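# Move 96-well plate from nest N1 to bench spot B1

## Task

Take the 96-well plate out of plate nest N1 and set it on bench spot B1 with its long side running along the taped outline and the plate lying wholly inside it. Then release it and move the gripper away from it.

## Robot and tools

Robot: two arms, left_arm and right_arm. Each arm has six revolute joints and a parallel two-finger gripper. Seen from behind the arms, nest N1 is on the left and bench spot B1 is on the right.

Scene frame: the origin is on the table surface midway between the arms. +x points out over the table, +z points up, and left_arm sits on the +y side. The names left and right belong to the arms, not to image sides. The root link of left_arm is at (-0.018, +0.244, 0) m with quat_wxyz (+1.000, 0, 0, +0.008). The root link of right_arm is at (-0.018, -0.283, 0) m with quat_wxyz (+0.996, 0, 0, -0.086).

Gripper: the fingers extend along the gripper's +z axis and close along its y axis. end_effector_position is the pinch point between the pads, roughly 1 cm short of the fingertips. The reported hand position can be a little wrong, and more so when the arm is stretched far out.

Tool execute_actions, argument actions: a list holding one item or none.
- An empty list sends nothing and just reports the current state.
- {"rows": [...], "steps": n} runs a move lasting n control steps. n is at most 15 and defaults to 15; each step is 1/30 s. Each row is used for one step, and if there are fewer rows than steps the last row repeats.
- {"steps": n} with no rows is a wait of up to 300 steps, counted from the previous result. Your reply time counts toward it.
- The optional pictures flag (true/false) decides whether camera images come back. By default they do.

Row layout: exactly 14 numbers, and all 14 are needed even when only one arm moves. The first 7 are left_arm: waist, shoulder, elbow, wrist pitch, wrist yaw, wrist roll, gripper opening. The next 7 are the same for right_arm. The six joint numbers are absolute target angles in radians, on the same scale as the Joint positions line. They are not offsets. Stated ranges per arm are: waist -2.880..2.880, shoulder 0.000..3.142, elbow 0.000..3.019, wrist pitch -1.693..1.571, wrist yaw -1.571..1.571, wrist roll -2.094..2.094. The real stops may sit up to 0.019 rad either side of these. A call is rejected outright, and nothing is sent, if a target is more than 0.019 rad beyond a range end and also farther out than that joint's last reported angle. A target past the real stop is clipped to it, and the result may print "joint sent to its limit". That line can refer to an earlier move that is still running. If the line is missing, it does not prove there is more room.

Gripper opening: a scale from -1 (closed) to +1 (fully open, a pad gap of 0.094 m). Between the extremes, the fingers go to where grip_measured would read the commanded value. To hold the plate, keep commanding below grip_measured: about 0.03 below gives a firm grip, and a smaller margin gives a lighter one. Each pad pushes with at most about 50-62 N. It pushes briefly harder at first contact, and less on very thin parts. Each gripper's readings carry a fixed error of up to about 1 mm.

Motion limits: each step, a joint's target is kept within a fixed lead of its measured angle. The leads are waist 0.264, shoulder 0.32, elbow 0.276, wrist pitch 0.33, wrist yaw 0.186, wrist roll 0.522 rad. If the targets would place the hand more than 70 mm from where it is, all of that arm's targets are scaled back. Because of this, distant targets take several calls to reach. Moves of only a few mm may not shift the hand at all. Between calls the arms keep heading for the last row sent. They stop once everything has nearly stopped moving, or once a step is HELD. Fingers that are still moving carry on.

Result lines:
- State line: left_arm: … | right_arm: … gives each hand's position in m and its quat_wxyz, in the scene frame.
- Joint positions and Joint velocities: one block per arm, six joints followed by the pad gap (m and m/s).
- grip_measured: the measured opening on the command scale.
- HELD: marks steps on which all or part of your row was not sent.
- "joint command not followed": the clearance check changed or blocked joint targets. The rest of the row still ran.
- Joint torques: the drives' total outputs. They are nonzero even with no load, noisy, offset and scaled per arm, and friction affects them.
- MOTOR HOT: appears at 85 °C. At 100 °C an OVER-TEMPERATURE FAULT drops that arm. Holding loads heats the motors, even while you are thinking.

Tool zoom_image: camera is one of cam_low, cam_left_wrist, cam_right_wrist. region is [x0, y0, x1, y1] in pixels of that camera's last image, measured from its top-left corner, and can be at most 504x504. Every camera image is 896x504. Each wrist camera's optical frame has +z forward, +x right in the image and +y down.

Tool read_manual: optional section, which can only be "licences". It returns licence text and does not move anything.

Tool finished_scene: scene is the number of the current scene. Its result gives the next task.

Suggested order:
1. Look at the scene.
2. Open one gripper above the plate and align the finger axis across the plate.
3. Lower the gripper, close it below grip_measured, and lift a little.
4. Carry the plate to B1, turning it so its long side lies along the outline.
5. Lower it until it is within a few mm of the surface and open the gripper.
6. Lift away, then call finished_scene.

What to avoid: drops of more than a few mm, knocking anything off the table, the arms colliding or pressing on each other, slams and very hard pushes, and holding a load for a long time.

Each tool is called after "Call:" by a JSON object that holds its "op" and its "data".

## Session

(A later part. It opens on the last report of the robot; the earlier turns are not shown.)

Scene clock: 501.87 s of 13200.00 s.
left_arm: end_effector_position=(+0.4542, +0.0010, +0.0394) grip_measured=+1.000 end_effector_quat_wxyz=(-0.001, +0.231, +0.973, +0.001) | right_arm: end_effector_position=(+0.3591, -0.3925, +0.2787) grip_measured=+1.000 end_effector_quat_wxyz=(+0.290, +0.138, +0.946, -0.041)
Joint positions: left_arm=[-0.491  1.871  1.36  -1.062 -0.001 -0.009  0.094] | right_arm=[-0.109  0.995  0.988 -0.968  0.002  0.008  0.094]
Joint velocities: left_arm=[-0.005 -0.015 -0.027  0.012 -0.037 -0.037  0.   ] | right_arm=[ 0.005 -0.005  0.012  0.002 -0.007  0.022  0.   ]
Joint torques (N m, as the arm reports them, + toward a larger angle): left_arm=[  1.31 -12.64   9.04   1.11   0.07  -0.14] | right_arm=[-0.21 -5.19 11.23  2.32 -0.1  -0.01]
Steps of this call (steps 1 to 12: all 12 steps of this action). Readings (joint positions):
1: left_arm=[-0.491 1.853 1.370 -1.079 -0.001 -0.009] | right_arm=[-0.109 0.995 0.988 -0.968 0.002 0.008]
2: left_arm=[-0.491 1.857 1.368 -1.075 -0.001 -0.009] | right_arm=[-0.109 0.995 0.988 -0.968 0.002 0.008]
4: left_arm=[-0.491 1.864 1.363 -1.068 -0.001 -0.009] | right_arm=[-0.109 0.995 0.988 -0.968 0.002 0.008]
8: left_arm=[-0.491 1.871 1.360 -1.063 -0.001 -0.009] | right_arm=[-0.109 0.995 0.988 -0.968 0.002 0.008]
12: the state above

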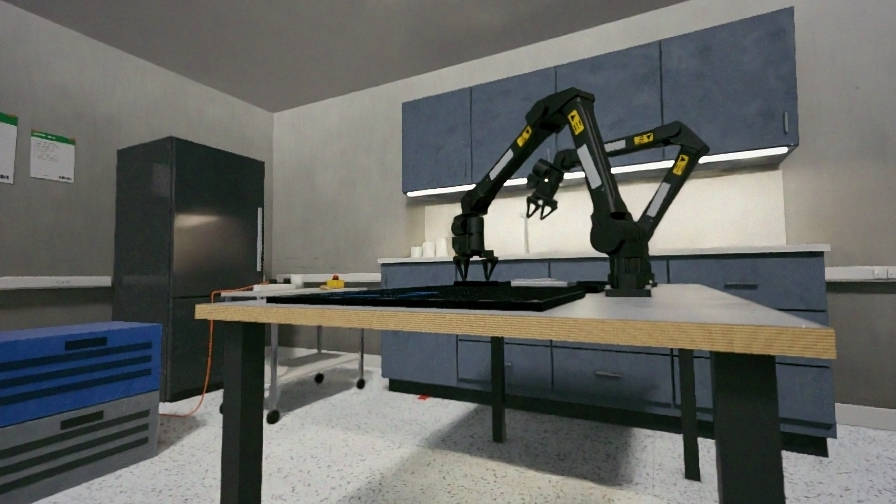

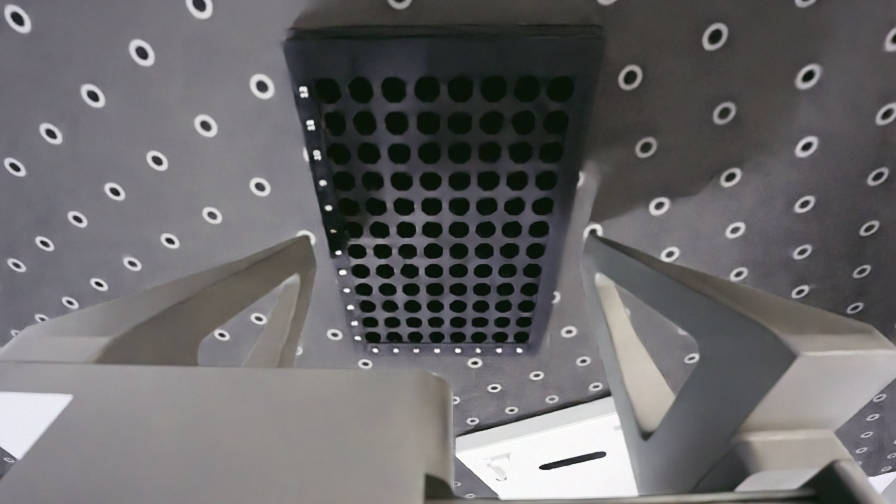

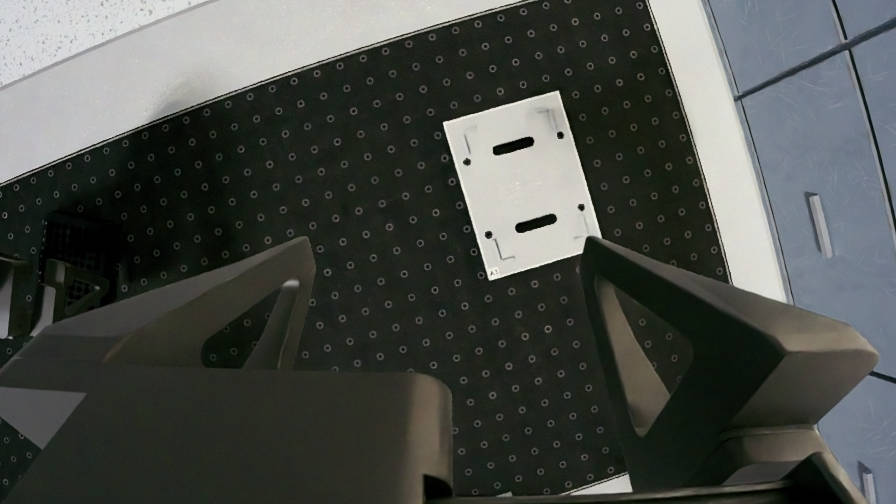

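Call:
{"op": "execute_actions", "data": {"actions": [{"rows":[[-0.487,1.886,1.3664,-1.0475,0,-0.022,1,-0.1,1,1,-0.95,0,0,1],[-0.487,1.8875,1.3655,-1.045,0,-0.022,1,-0.1,1,1,-0.95,0,0,1],[-0.487,1.889,1.3645,-1.0425,0,-0.022,1,-0.1,1,1,-0.95,0,0,1],[-0.487,1.8905,1.3635,-1.04,0,-0.022,1,-0.1,1,1,-0.95,0,0,1],[-0.487,1.892,1.3625,-1.0375,0,-0.022,1,-0.1,1,1,-0.95,0,0,1],[-0.487,1.8935,1.3615,-1.035,0,-0.022,1,-0.1,1,1,-0.95,0,0,1],[-0.487,1.895,1.3605,-1.0325,0,-0.022,1,-0.1,1,1,-0.95,0,0,1],[-0.487,1.8965,1.3595,-1.03,0,-0.022,1,-0.1,1,1,-0.95,0,0,1],[-0.487,1.898,1.3585,-1.0275,0,-0.022,1,-0.1,1,1,-0.95,0,0,1],[-0.487,1.8995,1.3575,-1.025,0,-0.022,1,-0.1,1,1,-0.95,0,0,1],[-0.487,1.901,1.3567,-1.0225,0,-0.022,1,-0.1,1,1,-0.95,0,0,1],[-0.487,1.902,1.356,-1.02,0,-0.022,1,-0.1,1,1,-0.95,0,0,1],[-0.487,1.903,1.3555,-1.018,0,-0.022,1,-0.1,1,1,-0.95,0,0,1],[-0.487,1.9037,1.355,-1.016,0,-0.022,1,-0.1,1,1,-0.95,0,0,1]],"steps":15}], "pictures": false}}

Call:
{"op": "execute_actions", "data": {"actions": [{"rows":[[-0.487,1.9037,1.355,-1.016,0,-0.022,1,-0.1,1,1,-0.95,0,0,1],[-0.487,1.9037,1.355,-1.016,0,-0.022,1,-0.1,1,1,-0.95,0,0,1],[-0.487,1.9037,1.355,-1.016,0,-0.022,1,-0.1,1,1,-0.95,0,0,1],[-0.487,1.9037,1.355,-1.016,0,-0.022,1,-0.1,1,1,-0.95,0,0,1],[-0.487,1.9037,1.355,-1.016,0,-0.022,0.95,-0.1,1,1,-0.95,0,0,1],[-0.487,1.9037,1.355,-1.016,0,-0.022,0.91,-0.1,1,1,-0.95,0,0,1],[-0.487,1.9037,1.355,-1.016,0,-0.022,0.87,-0.1,1,1,-0.95,0,0,1],[-0.487,1.9037,1.355,-1.016,0,-0.022,0.84,-0.1,1,1,-0.95,0,0,1],[-0.487,1.9037,1.355,-1.016,0,-0.022,0.81,-0.1,1,1,-0.95,0,0,1],[-0.487,1.9037,1.355,-1.016,0,-0.022,0.79,-0.1,1,1,-0.95,0,0,1],[-0.487,1.9037,1.355,-1.016,0,-0.022,0.77,-0.1,1,1,-0.95,0,0,1],[-0.487,1.9037,1.355,-1.016,0,-0.022,0.75,-0.1,1,1,-0.95,0,0,1]],"steps":15}]}}

Scene clock: 528.47 s of 13200.00 s.
left_arm: end_effector_position=(+0.4571, -0.0005, +0.0324) grip_measured=+1.000 end_effector_quat_wxyz=(+0.006, +0.231, +0.973, -0.001) | right_arm: end_effector_position=(+0.3591, -0.3925, +0.2787) grip_measured=+1.000 end_effector_quat_wxyz=(+0.290, +0.138, +0.946, -0.041)
Joint positions: left_arm=[-0.491  1.88   1.352 -1.032 -0.001 -0.009  0.094] | right_arm=[-0.109  0.995  0.988 -0.968  0.002  0.008  0.094]
Joint velocities: left_arm=[ 0.005  0.044 -0.027  0.017 -0.066  0.007  0.   ] | right_arm=[-0.024 -0.005 -0.017 -0.022  0.022 -0.007  0.   ]
Joint torques (N m, as the arm reports them, + toward a larger angle): left_arm=[  1.59 -12.68   8.61   1.36   0.07  -0.16] | right_arm=[-0.12 -5.07 11.28  2.32 -0.11 -0.02]
Steps of this call (steps 1 to 15: the robot went on to your last target; steps 16 to 90: nothing new was sent; then 23.10 s passed at rest; steps 91 to 105: all 15 steps of this action). Readings (joint positions):
91: left_arm=[-0.491 1.871 1.360 -1.062 -0.001 -0.009] | right_arm=[-0.109 0.995 0.988 -0.968 0.002 0.008]
92: left_arm=[-0.491 1.871 1.360 -1.061 -0.001 -0.009] | right_arm=[-0.109 0.995 0.988 -0.968 0.002 0.008]
94: left_arm=[-0.491 1.871 1.360 -1.057 -0.001 -0.009] | right_arm=[-0.109 0.995 0.988 -0.968 0.002 0.008]
98: left_arm=[-0.491 1.871 1.360 -1.048 -0.001 -0.009] | right_arm=[-0.109 0.995 0.988 -0.968 0.002 0.008]
105: the state above

Scene clock: 528.97 s of 13200.00 s.
left_arm: end_effector_position=(+0.4562, -0.0001, +0.0283) grip_measured=+0.763 end_effector_quat_wxyz=(+0.003, +0.231, +0.973, -0.000) | right_arm: end_effector_position=(+0.3591, -0.3925, +0.2787) grip_measured=+1.000 end_effector_quat_wxyz=(+0.290, +0.138, +0.946, -0.041)
Joint positions: left_arm=[-0.491  1.886  1.35  -1.029 -0.001 -0.009  0.083] | right_arm=[-0.109  0.995  0.988 -0.968  0.002  0.008  0.094]
Joint velocities: left_arm=[-0.015 -0.005  0.007 -0.012  0.007  0.022  0.   ] | right_arm=[-0.024 -0.005 -0.007 -0.007  0.037 -0.051  0.   ]
Joint torques (N m, as the arm reports them, + toward a larger angle): left_arm=[  1.44 -12.96   8.67   1.21   0.03  -0.14] | right_arm=[-0.13 -5.22 11.24  2.28 -0.12 -0.01]
Steps of this call (steps 1 to 15: all 15 steps of this action). Readings (joint positions):
1: left_arm=[-0.491 1.882 1.351 -1.030 -0.001 -0.009] | right_arm=[-0.109 0.995 0.988 -0.968 0.002 0.008]
2: left_arm=[-0.491 1.883 1.351 -1.030 -0.001 -0.009] | right_arm=[-0.109 0.995 0.988 -0.968 0.002 0.008]
4: left_arm=[-0.491 1.886 1.350 -1.030 -0.001 -0.009] | right_arm=[-0.109 0.995 0.988 -0.968 0.002 0.008]
8: left_arm=[-0.491 1.886 1.350 -1.029 -0.001 -0.009] | right_arm=[-0.109 0.995 0.988 -0.968 0.002 0.008]
15: the state above

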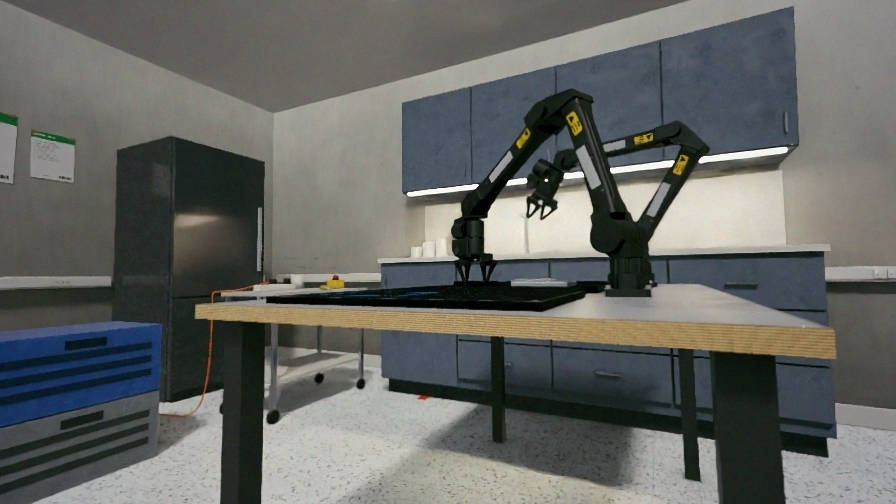

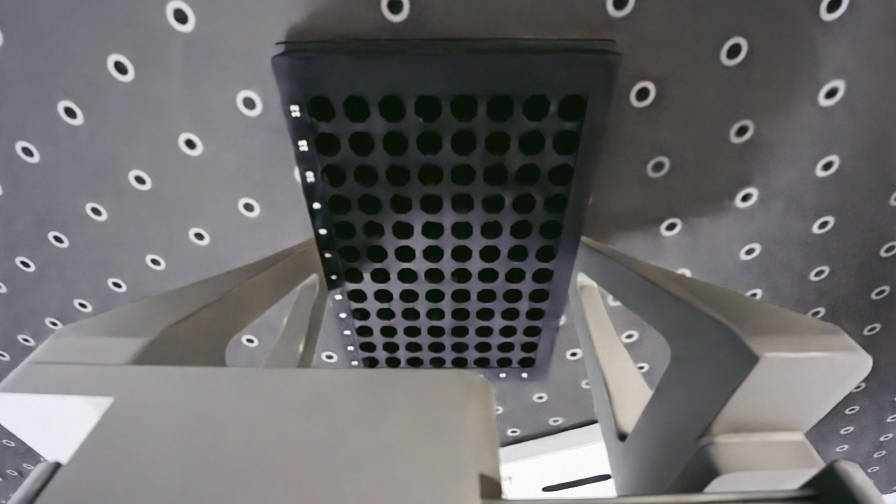

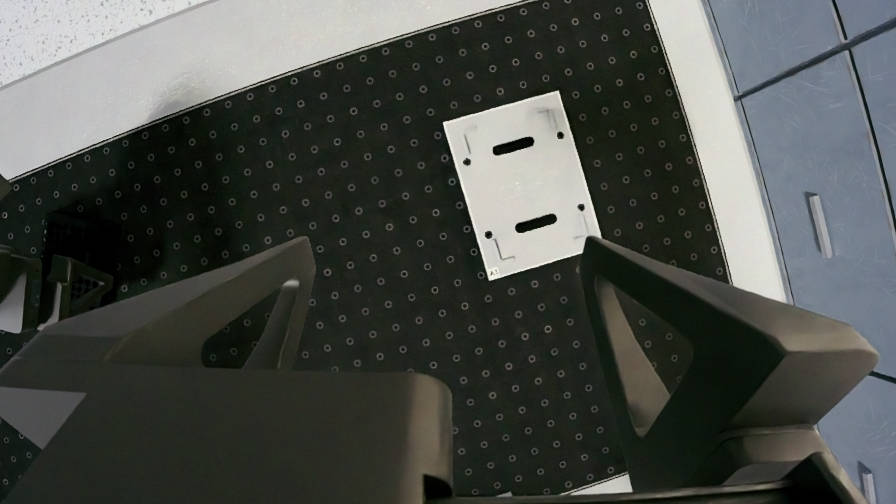

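Call:
{"op": "execute_actions", "data": {"actions": []}}

Scene clock: 551.27 s of 13200.00 s.
left_arm: end_effector_position=(+0.4562, -0.0001, +0.0283) grip_measured=+0.763 end_effector_quat_wxyz=(+0.003, +0.231, +0.973, -0.000) | right_arm: end_effector_position=(+0.3591, -0.3925, +0.2787) grip_measured=+1.000 end_effector_quat_wxyz=(+0.290, +0.138, +0.946, -0.041)
Joint positions: left_arm=[-0.491  1.886  1.35  -1.029 -0.001 -0.009  0.083] | right_arm=[-0.109  0.995  0.988 -0.968  0.002  0.008  0.094]
Joint velocities: left_arm=[ 0.005 -0.005  0.007  0.017  0.051 -0.037 -0.001] | right_arm=[ 0.015 -0.005 -0.007 -0.002 -0.022 -0.066  0.   ]
Joint torques (N m, as the arm reports them, + toward a larger angle): left_arm=[  1.34 -12.75   8.74   1.2    0.06  -0.15] | right_arm=[-0.07 -5.17 11.3   2.36 -0.11 -0.02]
Steps of this call (steps 1 to 15: the robot went on to your last target; steps 16 to 90: nothing new was sent; then 19.30 s passed at rest). Readings (joint positions):
1: left_arm=[-0.491 1.886 1.350 -1.029 -0.001 -0.009] | right_arm=[-0.109 0.995 0.988 -0.968 0.002 0.008]
2: left_arm=[-0.491 1.886 1.350 -1.029 -0.001 -0.009] | right_arm=[-0.109 0.995 0.988 -0.968 0.002 0.008]
4: left_arm=[-0.491 1.886 1.350 -1.029 -0.001 -0.009] | right_arm=[-0.109 0.995 0.988 -0.968 0.002 0.008]
8: left_arm=[-0.491 1.886 1.350 -1.029 -0.001 -0.009] | right_arm=[-0.109 0.995 0.988 -0.968 0.002 0.008]
90: the state above
All arms were judged still, so your last target was given up. Only a new action makes them travel on or press farther. Fingers that are still opening or closing keep moving.

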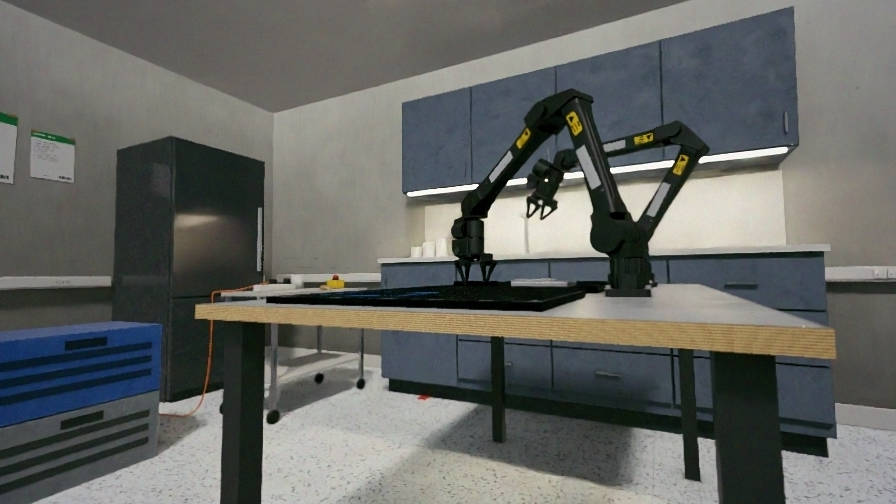

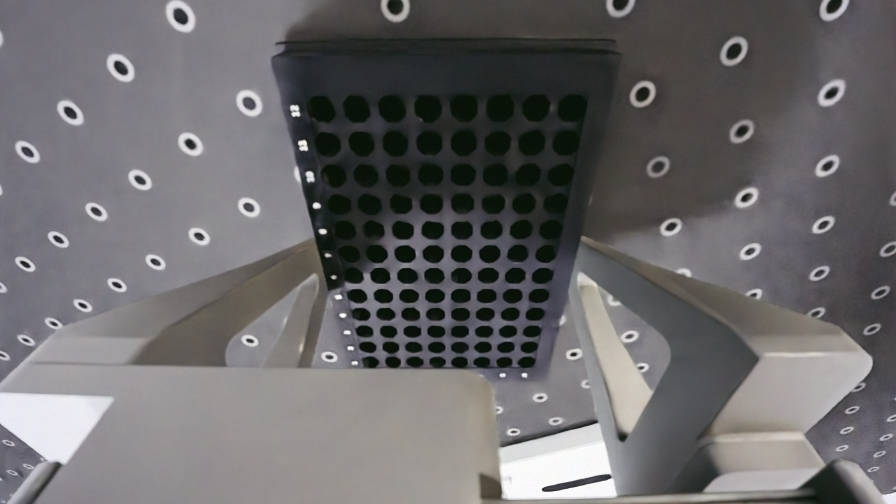

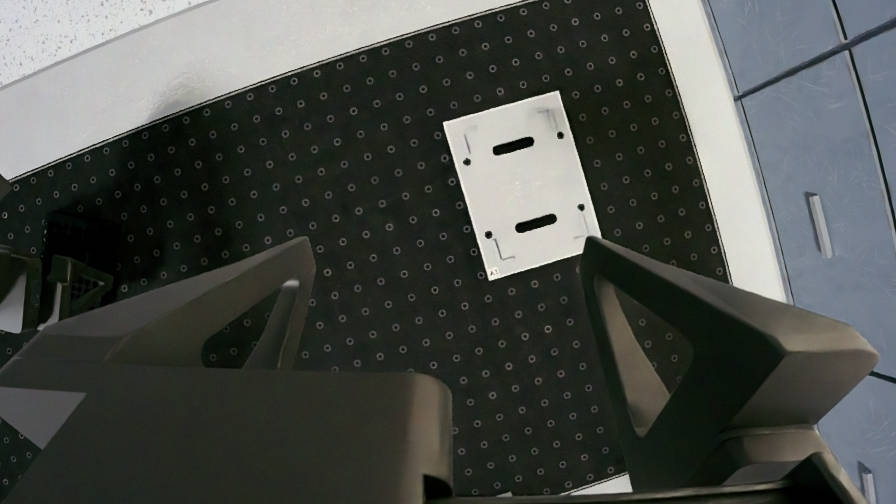

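Call:
{"op": "execute_actions", "data": {"actions": [{"rows": [[-0.487,1.9037,1.355,-1.016,0,-0.022,0.74,-0.1,1,1,-0.95,0,0,1],[-0.487,1.9037,1.355,-1.016,0,-0.022,0.73,-0.1,1,1,-0.95,0,0,1],[-0.487,1.89,1.36,-1.025,0,-0.022,0.73,-0.1,1,1,-0.95,0,0,1],[-0.487,1.875,1.365,-1.035,0,-0.022,0.73,-0.1,1,1,-0.95,0,0,1],[-0.487,1.862,1.37,-1.04,0,-0.022,0.73,-0.1,1,1,-0.95,0,0,1]], "steps": 8}], "pictures": false}}

Call:
{"op": "execute_actions", "data": {"actions": [{"rows": [[-0.487,1.858,1.375,-1.044,0,-0.022,0.73,-0.1,1,1,-0.95,0,0,1],[-0.487,1.854,1.38,-1.05,0,-0.022,0.73,-0.1,1,1,-0.95,0,0,1],[-0.487,1.85,1.385,-1.056,0,-0.022,0.73,-0.1,1,1,-0.95,0,0,1],[-0.487,1.846,1.39,-1.063,0,-0.022,0.73,-0.1,1,1,-0.95,0,0,1],[-0.487,1.842,1.395,-1.07,0,-0.022,0.73,-0.1,1,1,-0.95,0,0,1],[-0.487,1.838,1.40,-1.078,0,-0.022,0.73,-0.1,1,1,-0.95,0,0,1],[-0.487,1.834,1.405,-1.086,0,-0.022,0.73,-0.1,1,1,-0.95,0,0,1],[-0.487,1.83,1.41,-1.094,0,-0.022,0.73,-0.1,1,1,-0.95,0,0,1],[-0.487,1.826,1.415,-1.102,0,-0.022,0.73,-0.1,1,1,-0.95,0,0,1],[-0.487,1.822,1.42,-1.11,0,-0.022,0.73,-0.1,1,1,-0.95,0,0,1],[-0.487,1.819,1.425,-1.118,0,-0.022,0.73,-0.1,1,1,-0.95,0,0,1],[-0.487,1.817,1.43,-1.126,0,-0.022,0.73,-0.1,1,1,-0.95,0,0,1],[-0.487,1.816,1.436,-1.134,0,-0.022,0.73,-0.1,1,1,-0.95,0,0,1],[-0.487,1.815,1.442,-1.142,0,-0.022,0.73,-0.1,1,1,-0.95,0,0,1],[-0.487,1.815,1.448,-1.15,0,-0.022,0.73,-0.1,1,1,-0.95,0,0,1]], "steps": 15}]}}

Scene clock: 566.53 s of 13200.00 s.
left_arm: end_effector_position=(+0.4562, -0.0001, +0.0283) grip_measured=+0.748 end_effector_quat_wxyz=(+0.003, +0.231, +0.973, -0.000) | right_arm: end_effector_position=(+0.3591, -0.3925, +0.2787) grip_measured=+1.000 end_effector_quat_wxyz=(+0.290, +0.138, +0.946, -0.041)
Joint positions: left_arm=[-0.491  1.886  1.35  -1.029 -0.001 -0.009  0.082] | right_arm=[-0.109  0.995  0.988 -0.968  0.002  0.008  0.094]
Joint velocities: left_arm=[-0.005  0.015 -0.007  0.002 -0.022 -0.081 -0.   ] | right_arm=[ 0.005  0.005 -0.002 -0.002  0.022  0.051  0.   ]
Joint torques (N m, as the arm reports them, + toward a larger angle): left_arm=[  1.39 -15.92   9.94   0.36   0.07  -0.15] | right_arm=[-0.23 -5.   11.24  2.28 -0.1  -0.03]
Steps of this call (steps 1 to 90: nothing new was sent; then 12.00 s passed at rest; steps 91 to 98: all 8 steps of this action). Readings (joint positions):
91: left_arm=[-0.491 1.886 1.350 -1.029 -0.001 -0.009] | right_arm=[-0.109 0.995 0.988 -0.968 0.002 0.008]
92: left_arm=[-0.491 1.886 1.350 -1.029 -0.001 -0.009] | right_arm=[-0.109 0.995 0.988 -0.968 0.002 0.008]
94: left_arm=[-0.491 1.886 1.350 -1.029 -0.001 -0.009] | right_arm=[-0.109 0.995 0.988 -0.968 0.002 0.008]
98: the state above

Scene clock: 567.03 s of 13200.00 s.
left_arm: end_effector_position=(+0.4503, +0.0030, +0.0546) grip_measured=+0.748 end_effector_quat_wxyz=(-0.013, +0.231, +0.973, +0.004) | right_arm: end_effector_position=(+0.3591, -0.3925, +0.2787) grip_measured=+1.000 end_effector_quat_wxyz=(+0.290, +0.138, +0.946, -0.041)
Joint positions: left_arm=[-0.491  1.857  1.382 -1.124 -0.001 -0.009  0.082] | right_arm=[-0.109  0.995  0.988 -0.968  0.002  0.008  0.094]
Joint velocities: left_arm=[ 0.005 -0.103  0.203 -0.227 -0.022 -0.037  0.001] | right_arm=[-0.024  0.015  0.002  0.007 -0.007 -0.11   0.   ]
Joint torques (N m, as the arm reports them, + toward a larger angle): left_arm=[  1.63 -16.41  12.95   0.47   0.06  -0.14] | right_arm=[-0.27 -5.15 11.25  2.28 -0.12 -0.03]
Steps of this call (steps 1 to 15: all 15 steps of this action). Readings (joint positions):
1: left_arm=[-0.491 1.886 1.350 -1.030 -0.001 -0.009] | right_arm=[-0.109 0.995 0.988 -0.968 0.002 0.008]
2: left_arm=[-0.491 1.886 1.350 -1.032 -0.001 -0.009] | right_arm=[-0.109 0.995 0.988 -0.968 0.002 0.008]
4: left_arm=[-0.491 1.886 1.350 -1.040 -0.001 -0.009] | right_arm=[-0.109 0.995 0.988 -0.968 0.002 0.008]
8: left_arm=[-0.491 1.879 1.350 -1.068 -0.001 -0.009] | right_arm=[-0.109 0.995 0.988 -0.968 0.002 0.008]
15: the state above

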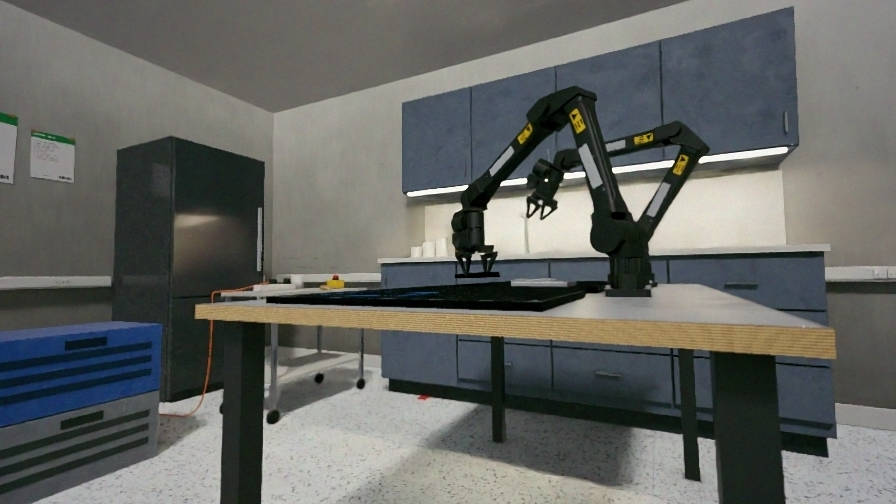

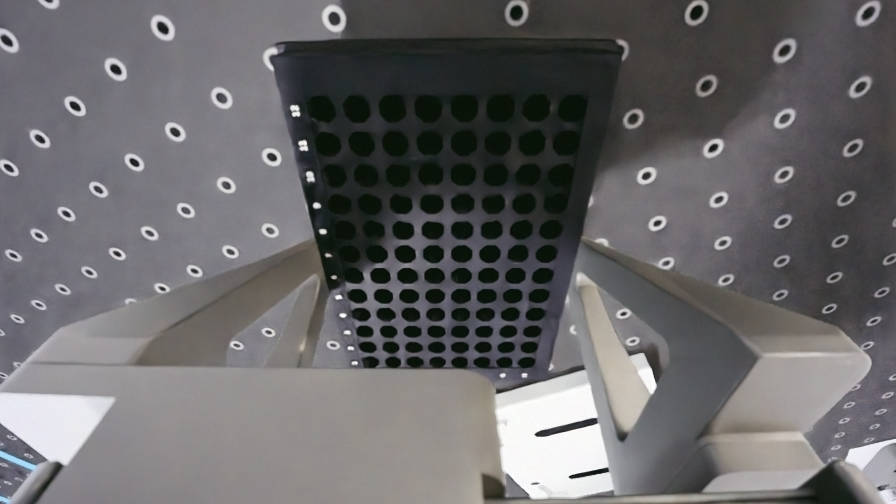

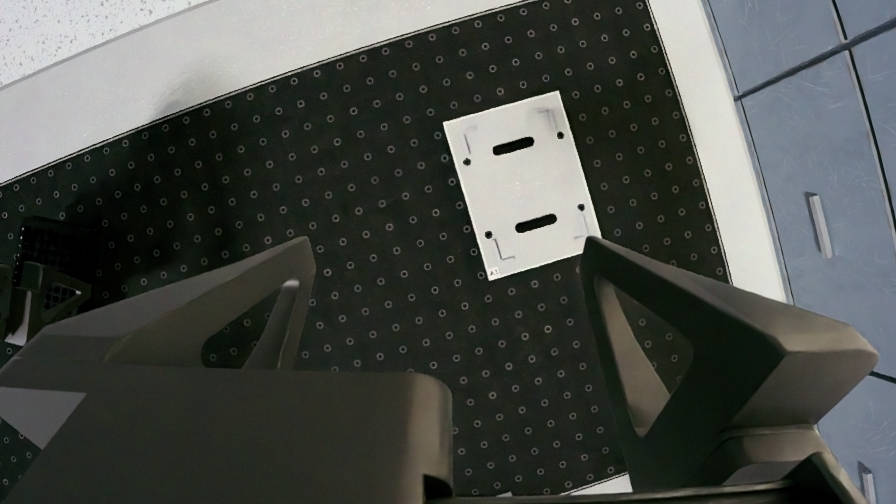

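Call:
{"op": "execute_actions", "data": {"actions": [{"rows": [[-0.4855,1.815,1.448,-1.15,0,-0.0211,0.72,-0.1,1,1,-0.95,0,0,1],[-0.4809,1.815,1.448,-1.15,0,-0.0185,0.72,-0.1,1,1,-0.95,0,0,1],[-0.4735,1.815,1.448,-1.15,0,-0.0141,0.72,-0.1,1,1,-0.95,0,0,1],[-0.4634,1.815,1.448,-1.15,0,-0.0082,0.72,-0.1,1,1,-0.95,0,0,1],[-0.4508,1.815,1.448,-1.15,0,-0.0008,0.72,-0.1,1,1,-0.95,0,0,1],[-0.4356,1.815,1.448,-1.15,0,0.008,0.72,-0.1,1,1,-0.95,0,0,1],[-0.4182,1.815,1.448,-1.15,0,0.0181,0.72,-0.1,1,1,-0.95,0,0,1],[-0.3987,1.815,1.448,-1.15,0,0.0296,0.72,-0.1,1,1,-0.95,0,0,1],[-0.3771,1.815,1.448,-1.15,0,0.0422,0.72,-0.1,1,1,-0.95,0,0,1],[-0.3536,1.815,1.448,-1.15,0,0.0559,0.72,-0.1,1,1,-0.95,0,0,1],[-0.3284,1.815,1.448,-1.15,0,0.0706,0.72,-0.1,1,1,-0.95,0,0,1],[-0.3016,1.815,1.448,-1.15,0,0.0862,0.72,-0.1,1,1,-0.95,0,0,1],[-0.2733,1.815,1.448,-1.15,0,0.1027,0.72,-0.1,1,1,-0.95,0,0,1],[-0.2437,1.815,1.448,-1.15,0,0.12,0.72,-0.1,1,1,-0.95,0,0,1],[-0.213,1.815,1.448,-1.15,0,0.138,0.72,-0.1,1,1,-0.95,0,0,1]], "steps": 15}], "pictures": false}}

Call:
{"op": "execute_actions", "data": {"actions": [{"rows": [[-0.1811,1.815,1.448,-1.15,0,0.1565,0.72,-0.1,1,1,-0.95,0,0,1],[-0.1484,1.815,1.448,-1.15,0,0.1756,0.72,-0.1,1,1,-0.95,0,0,1],[-0.1149,1.815,1.448,-1.15,0,0.1952,0.72,-0.1,1,1,-0.95,0,0,1],[-0.0808,1.815,1.448,-1.15,0,0.2151,0.72,-0.1,1,1,-0.95,0,0,1],[-0.0462,1.815,1.448,-1.15,0,0.2353,0.72,-0.1,1,1,-0.95,0,0,1],[-0.0113,1.815,1.448,-1.15,0,0.2557,0.72,-0.1,1,1,-0.95,0,0,1],[0.0239,1.815,1.448,-1.15,0,0.2762,0.72,-0.1,1,1,-0.95,0,0,1],[0.0591,1.815,1.448,-1.15,0,0.2968,0.72,-0.1,1,1,-0.95,0,0,1],[0.0943,1.815,1.448,-1.15,0,0.3173,0.72,-0.1,1,1,-0.95,0,0,1],[0.1292,1.815,1.448,-1.15,0,0.3377,0.72,-0.1,1,1,-0.95,0,0,1],[0.1638,1.815,1.448,-1.15,0,0.3579,0.72,-0.1,1,1,-0.95,0,0,1],[0.1979,1.815,1.448,-1.15,0,0.3778,0.72,-0.1,1,1,-0.95,0,0,1],[0.2314,1.815,1.448,-1.15,0,0.3974,0.72,-0.1,1,1,-0.95,0,0,1],[0.2641,1.815,1.448,-1.15,0,0.4165,0.72,-0.1,1,1,-0.95,0,0,1],[0.296,1.815,1.448,-1.15,0,0.435,0.72,-0.1,1,1,-0.95,0,0,1]], "steps": 15}], "pictures": false}}

Call:
{"op": "execute_actions", "data": {"actions": [{"rows": [[0.3267,1.815,1.448,-1.15,0,0.453,0.72,-0.1,1,1,-0.95,0,0,1],[0.3563,1.815,1.448,-1.15,0,0.4703,0.72,-0.1,1,1,-0.95,0,0,1],[0.3846,1.815,1.448,-1.15,0,0.4868,0.72,-0.1,1,1,-0.95,0,0,1],[0.4114,1.815,1.448,-1.15,0,0.5024,0.72,-0.1,1,1,-0.95,0,0,1],[0.4366,1.815,1.448,-1.15,0,0.5171,0.72,-0.1,1,1,-0.95,0,0,1],[0.4601,1.815,1.448,-1.15,0,0.5308,0.72,-0.1,1,1,-0.95,0,0,1],[0.4817,1.815,1.448,-1.15,0,0.5434,0.72,-0.1,1,1,-0.95,0,0,1],[0.5012,1.815,1.448,-1.15,0,0.5549,0.72,-0.1,1,1,-0.95,0,0,1],[0.5186,1.815,1.448,-1.15,0,0.565,0.72,-0.1,1,1,-0.95,0,0,1],[0.5338,1.815,1.448,-1.15,0,0.5738,0.72,-0.1,1,1,-0.95,0,0,1],[0.5464,1.815,1.448,-1.15,0,0.5812,0.72,-0.1,1,1,-0.95,0,0,1],[0.5565,1.815,1.448,-1.15,0,0.5871,0.72,-0.1,1,1,-0.95,0,0,1],[0.5639,1.815,1.448,-1.15,0,0.5915,0.72,-0.1,1,1,-0.95,0,0,1],[0.5685,1.815,1.448,-1.15,0,0.5941,0.72,-0.1,1,1,-0.95,0,0,1],[0.57,1.815,1.448,-1.15,0,0.595,0.72,-0.1,1,1,-0.95,0,0,1]], "steps": 15}], "pictures": false}}

Call:
{"op": "execute_actions", "data": {"actions": [{"steps": 20}]}}

Scene clock: 642.80 s of 13200.00 s.
left_arm: end_effector_position=(+0.4949, +0.0996, +0.0700) grip_measured=+0.746 end_effector_quat_wxyz=(-0.003, +0.170, +0.985, +0.000) | right_arm: end_effector_position=(+0.3591, -0.3925, +0.2787) grip_measured=+1.000 end_effector_quat_wxyz=(+0.290, +0.138, +0.946, -0.041)
Joint positions: left_arm=[-0.29   1.84   1.404 -1.14  -0.     0.067  0.082] | right_arm=[-0.109  0.995  0.988 -0.968  0.002  0.008  0.094]
Joint velocities: left_arm=[ 0.972  0.005 -0.002 -0.017 -0.037  0.432 -0.   ] | right_arm=[ 0.005 -0.005 -0.007 -0.017  0.051  0.007  0.   ]
Joint torques (N m, as the arm reports them, + toward a larger angle): left_arm=[  3.09 -15.92  12.41   0.27   0.04   0.07] | right_arm=[-0.1  -5.08 11.21  2.33 -0.11 -0.03]
Steps of this call (steps 1 to 30: the robot went on to your last target; steps 31 to 90: nothing new was sent; then 72.27 s passed at rest; steps 91 to 105: all 15 steps of this action). Readings (joint positions):
91: left_arm=[-0.491 1.840 1.404 -1.140 -0.001 -0.009] | right_arm=[-0.109 0.995 0.988 -0.968 0.002 0.008]
92: left_arm=[-0.491 1.840 1.404 -1.140 -0.001 -0.009] | right_arm=[-0.109 0.995 0.988 -0.968 0.002 0.008]
94: left_arm=[-0.489 1.840 1.404 -1.140 -0.001 -0.009] | right_arm=[-0.109 0.995 0.988 -0.968 0.002 0.008]
98: left_arm=[-0.460 1.840 1.404 -1.140 -0.000 -0.002] | right_arm=[-0.109 0.995 0.988 -0.968 0.002 0.008]
105: the state above

Scene clock: 643.30 s of 13200.00 s.
left_arm: end_effector_position=(+0.4980, +0.3779, +0.0700) grip_measured=+0.746 end_effector_quat_wxyz=(-0.003, +0.042, +0.999, -0.001) | right_arm: end_effector_position=(+0.3591, -0.3925, +0.2787) grip_measured=+1.000 end_effector_quat_wxyz=(+0.290, +0.138, +0.946, -0.041)
Joint positions: left_arm=[ 0.238  1.84   1.404 -1.14  -0.     0.339  0.082] | right_arm=[-0.109  0.995  0.988 -0.968  0.002  0.008  0.094]
Joint velocities: left_arm=[ 0.982 -0.005 -0.012  0.012  0.081  0.535 -0.   ] | right_arm=[ 0.015  0.005 -0.002  0.002 -0.037  0.007  0.   ]
Joint torques (N m, as the arm reports them, + toward a larger angle): left_arm=[  0.85 -15.73  12.38   0.29   0.05   0.06] | right_arm=[-0.35 -5.22 11.23  2.32 -0.11 -0.01]
Steps of this call (steps 1 to 15: all 15 steps of this action). Readings (joint positions):
1: left_arm=[-0.256 1.840 1.404 -1.140 -0.000 0.081] | right_arm=[-0.109 0.995 0.988 -0.968 0.002 0.008]
2: left_arm=[-0.222 1.840 1.404 -1.140 -0.000 0.097] | right_arm=[-0.109 0.995 0.988 -0.968 0.002 0.008]
4: left_arm=[-0.150 1.840 1.404 -1.140 -0.000 0.130] | right_arm=[-0.109 0.995 0.988 -0.968 0.002 0.008]
8: left_arm=[-0.005 1.840 1.404 -1.140 -0.000 0.202] | right_arm=[-0.109 0.995 0.988 -0.968 0.002 0.008]
15: the state above

Scene clock: 643.80 s of 13200.00 s.
left_arm: end_effector_position=(+0.4242, +0.5419, +0.0700) grip_measured=+0.746 end_effector_quat_wxyz=(-0.002, -0.020, +1.000, -0.001) | right_arm: end_effector_position=(+0.3591, -0.3925, +0.2787) grip_measured=+1.000 end_effector_quat_wxyz=(+0.290, +0.138, +0.946, -0.041)
Joint positions: left_arm=[ 0.577  1.84   1.404 -1.14  -0.     0.553  0.082] | right_arm=[-0.109  0.995  0.988 -0.968  0.002  0.008  0.094]
Joint velocities: left_arm=[ 0.171  0.015 -0.002  0.012 -0.081  0.256 -0.   ] | right_arm=[-0.005 -0.005 -0.007 -0.002  0.037  0.007  0.   ]
Joint torques (N m, as the arm reports them, + toward a larger angle): left_arm=[ -0.54 -15.84  12.39   0.28   0.07   0.14] | right_arm=[-0.35 -5.27 11.23  2.29 -0.09 -0.03]
Steps of this call (steps 1 to 15: all 15 steps of this action). Readings (joint positions):
1: left_arm=[0.271 1.840 1.404 -1.140 -0.000 0.358] | right_arm=[-0.109 0.995 0.988 -0.968 0.002 0.008]
2: left_arm=[0.304 1.840 1.404 -1.140 -0.000 0.377] | right_arm=[-0.109 0.995 0.988 -0.968 0.002 0.008]
4: left_arm=[0.365 1.840 1.404 -1.140 -0.000 0.413] | right_arm=[-0.109 0.995 0.988 -0.968 0.002 0.008]
8: left_arm=[0.472 1.840 1.404 -1.140 -0.000 0.478] | right_arm=[-0.109 0.995 0.988 -0.968 0.002 0.008]
15: the state above

Scene clock: 644.47 s of 13200.00 s.
left_arm: end_effector_position=(+0.4246, +0.5412, +0.0700) grip_measured=+0.746 end_effector_quat_wxyz=(-0.002, -0.005, +1.000, -0.001) | right_arm: end_effector_position=(+0.3591, -0.3925, +0.2787) grip_measured=+1.000 end_effector_quat_wxyz=(+0.290, +0.138, +0.946, -0.041)
Joint positions: left_arm=[ 0.576  1.84   1.404 -1.14  -0.     0.582  0.082] | right_arm=[-0.109  0.995  0.988 -0.968  0.002  0.008  0.094]
Joint velocities: left_arm=[ 0.005 -0.015 -0.007  0.017  0.022 -0.066  0.001] | right_arm=[-0.015 -0.024 -0.002 -0.012 -0.022 -0.037  0.   ]
Joint torques (N m, as the arm reports them, + toward a larger angle): left_arm=[  0.69 -15.85  12.37   0.36   0.06   0.08] | right_arm=[-0.13 -5.02 11.23  2.35 -0.11 -0.03]
Steps of this call (steps 1 to 20: the robot went on to your last target). Readings (joint positions):
1: left_arm=[0.582 1.840 1.404 -1.140 -0.000 0.558] | right_arm=[-0.109 0.995 0.988 -0.968 0.002 0.008]
2: left_arm=[0.583 1.840 1.404 -1.140 -0.000 0.563] | right_arm=[-0.109 0.995 0.988 -0.968 0.002 0.008]
4: left_arm=[0.582 1.840 1.404 -1.140 -0.000 0.570] | right_arm=[-0.109 0.995 0.988 -0.968 0.002 0.008]
8: left_arm=[0.577 1.840 1.404 -1.140 -0.000 0.577] | right_arm=[-0.109 0.995 0.988 -0.968 0.002 0.008]
20: the state above

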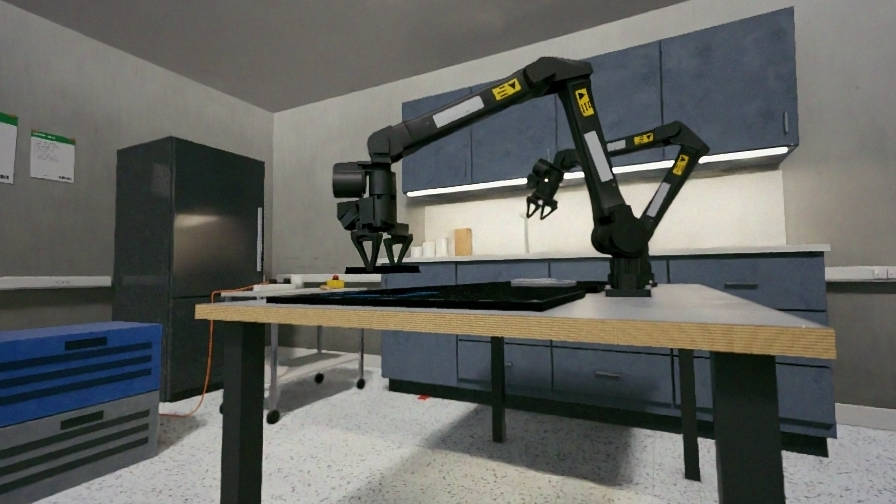

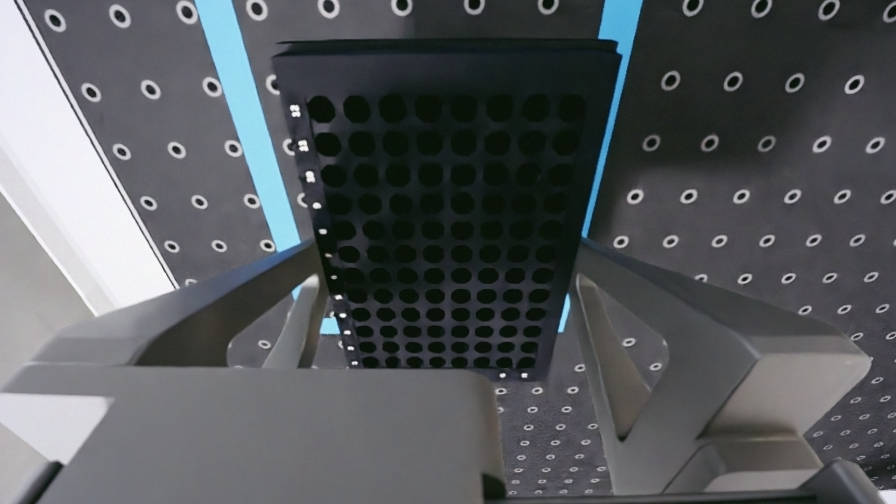

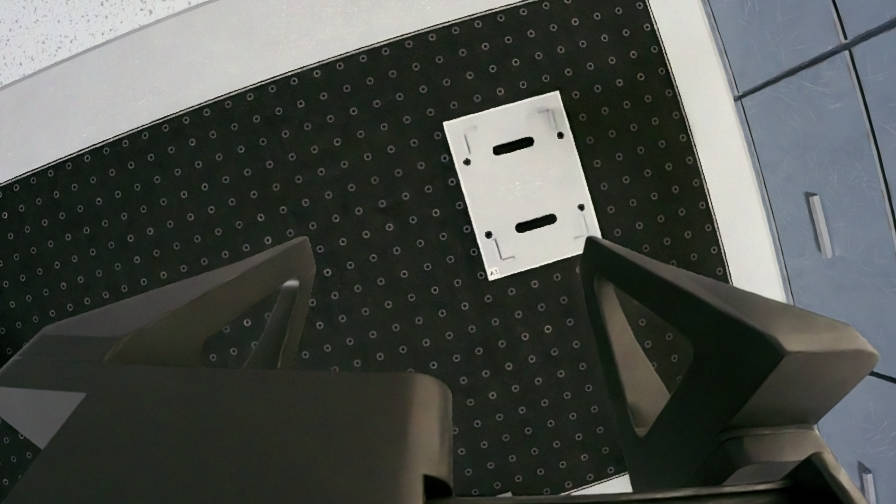

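Call:
{"op": "execute_actions", "data": {"actions": [{"rows": [[0.574,1.828,1.435,-1.142,0,0.595,0.72,-0.1,1,1,-0.95,0,0,1],[0.578,1.841,1.422,-1.134,0,0.595,0.72,-0.1,1,1,-0.95,0,0,1],[0.582,1.854,1.41,-1.127,0,0.595,0.72,-0.1,1,1,-0.95,0,0,1],[0.5835,1.8565,1.4086,-1.1226,0,0.595,0.72,-0.1,1,1,-0.95,0,0,1],[0.585,1.86,1.4067,-1.1166,0,0.595,0.72,-0.1,1,1,-0.95,0,0,1],[0.5865,1.8643,1.4043,-1.1092,0,0.595,0.72,-0.1,1,1,-0.95,0,0,1],[0.588,1.869,1.4018,-1.1011,0,0.595,0.72,-0.1,1,1,-0.95,0,0,1],[0.5895,1.874,1.399,-1.0925,0,0.595,0.72,-0.1,1,1,-0.95,0,0,1],[0.591,1.8795,1.396,-1.083,0,0.595,0.72,-0.1,1,1,-0.95,0,0,1],[0.5925,1.885,1.393,-1.0735,0,0.595,0.72,-0.1,1,1,-0.95,0,0,1],[0.594,1.89,1.3903,-1.065,0,0.595,0.72,-0.1,1,1,-0.95,0,0,1],[0.595,1.895,1.3875,-1.0563,0,0.595,0.72,-0.1,1,1,-0.95,0,0,1],[0.596,1.8995,1.385,-1.0486,0,0.595,0.72,-0.1,1,1,-0.95,0,0,1],[0.596,1.903,1.383,-1.0425,0,0.595,0.72,-0.1,1,1,-0.95,0,0,1],[0.596,1.9056,1.3817,-1.038,0,0.595,0.72,-0.1,1,1,-0.95,0,0,1]], "steps": 15}], "pictures": false}}

Call:
{"op": "execute_actions", "data": {"actions": [{"steps": 20}]}}

Scene clock: 726.33 s of 13200.00 s.
left_arm: end_effector_position=(+0.4268, +0.5509, +0.0444) grip_measured=+0.746 end_effector_quat_wxyz=(+0.006, -0.011, +1.000, +0.004) | right_arm: end_effector_position=(+0.3591, -0.3925, +0.2787) grip_measured=+1.000 end_effector_quat_wxyz=(+0.290, +0.138, +0.946, -0.041)
Joint positions: left_arm=[ 0.588  1.876  1.382 -1.062 -0.     0.582  0.082] | right_arm=[-0.109  0.995  0.988 -0.968  0.002  0.008  0.094]
Joint velocities: left_arm=[ 0.024  0.19  -0.085  0.198  0.066  0.007  0.   ] | right_arm=[ 0.015 -0.005 -0.007 -0.002 -0.066 -0.022  0.   ]
Joint torques (N m, as the arm reports them, + toward a larger angle): left_arm=[  0.68 -12.9    8.84   1.06   0.1    0.11] | right_arm=[-0.17 -5.06 11.24  2.33 -0.12 -0.01]
Steps of this call (steps 1 to 15: the robot went on to your last target; steps 16 to 90: nothing new was sent; then 78.37 s passed at rest; steps 91 to 105: all 15 steps of this action). Readings (joint positions):
91: left_arm=[0.576 1.840 1.404 -1.140 -0.000 0.582] | right_arm=[-0.109 0.995 0.988 -0.968 0.002 0.008]
92: left_arm=[0.576 1.840 1.404 -1.140 -0.000 0.582] | right_arm=[-0.109 0.995 0.988 -0.968 0.002 0.008]
94: left_arm=[0.576 1.840 1.404 -1.139 -0.000 0.582] | right_arm=[-0.109 0.995 0.988 -0.968 0.002 0.008]
98: left_arm=[0.577 1.842 1.400 -1.120 -0.000 0.582] | right_arm=[-0.109 0.995 0.988 -0.968 0.002 0.008]
105: the state above

Scene clock: 727.00 s of 13200.00 s.
left_arm: end_effector_position=(+0.4228, +0.5501, +0.0287) grip_measured=+0.746 end_effector_quat_wxyz=(-0.003, -0.013, +1.000, -0.002) | right_arm: end_effector_position=(+0.3591, -0.3925, +0.2787) grip_measured=+1.000 end_effector_quat_wxyz=(+0.290, +0.138, +0.946, -0.041)
Joint positions: left_arm=[ 0.591  1.899  1.371 -1.049 -0.     0.582  0.082] | right_arm=[-0.109  0.995  0.988 -0.968  0.002  0.008  0.094]
Joint velocities: left_arm=[-0.005  0.005  0.022 -0.002  0.051 -0.037 -0.001] | right_arm=[-0.024 -0.005  0.012 -0.002  0.022  0.007  0.   ]
Joint torques (N m, as the arm reports them, + toward a larger angle): left_arm=[  1.39 -13.92   9.25   1.16   0.09   0.08] | right_arm=[-0.31 -5.02 11.25  2.31 -0.12 -0.03]
Steps of this call (steps 1 to 20: the robot went on to your last target). Readings (joint positions):
1: left_arm=[0.589 1.882 1.379 -1.057 -0.000 0.582] | right_arm=[-0.109 0.995 0.988 -0.968 0.002 0.008]
2: left_arm=[0.591 1.888 1.376 -1.054 -0.000 0.582] | right_arm=[-0.109 0.995 0.988 -0.968 0.002 0.008]
4: left_arm=[0.591 1.896 1.372 -1.053 -0.000 0.582] | right_arm=[-0.109 0.995 0.988 -0.968 0.002 0.008]
8: left_arm=[0.591 1.899 1.371 -1.050 -0.000 0.582] | right_arm=[-0.109 0.995 0.988 -0.968 0.002 0.008]
20: the state above

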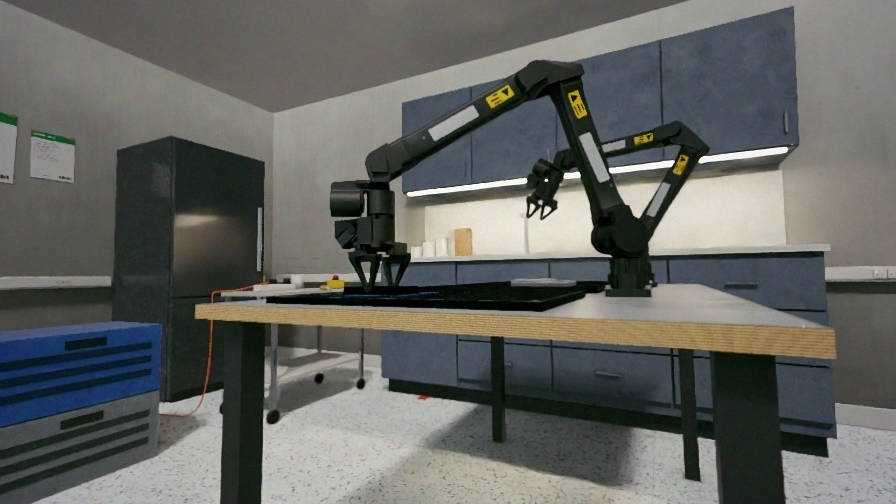

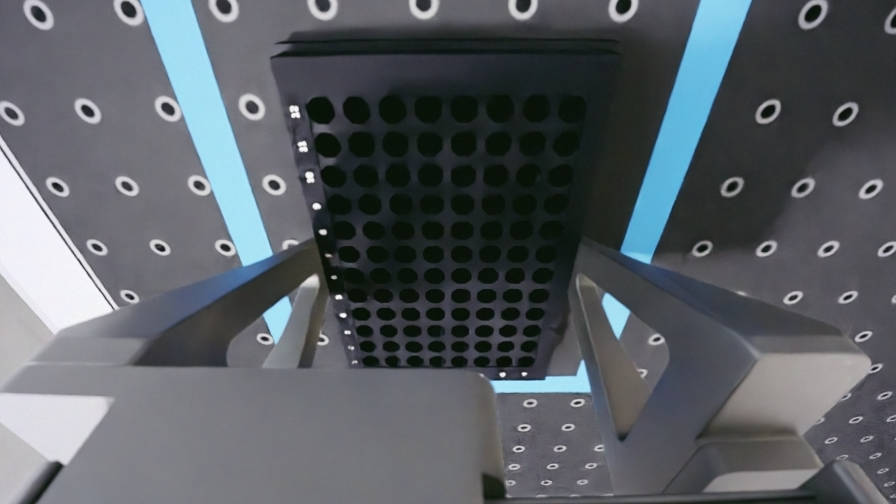

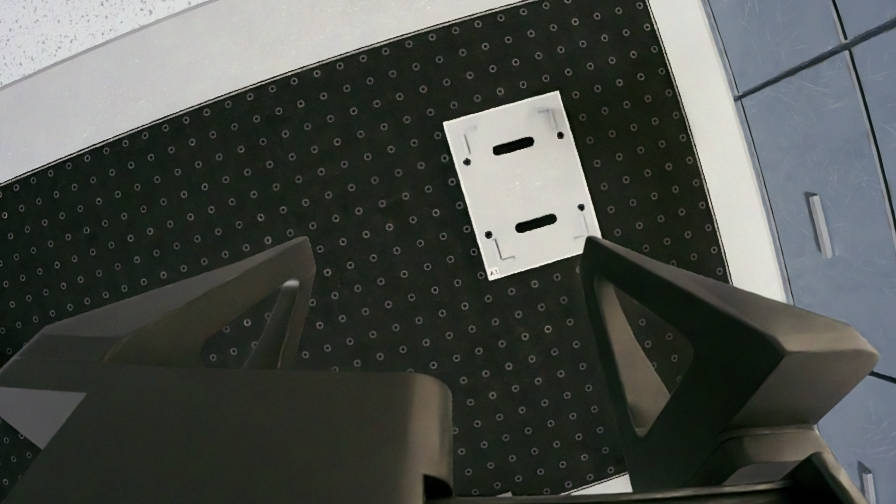

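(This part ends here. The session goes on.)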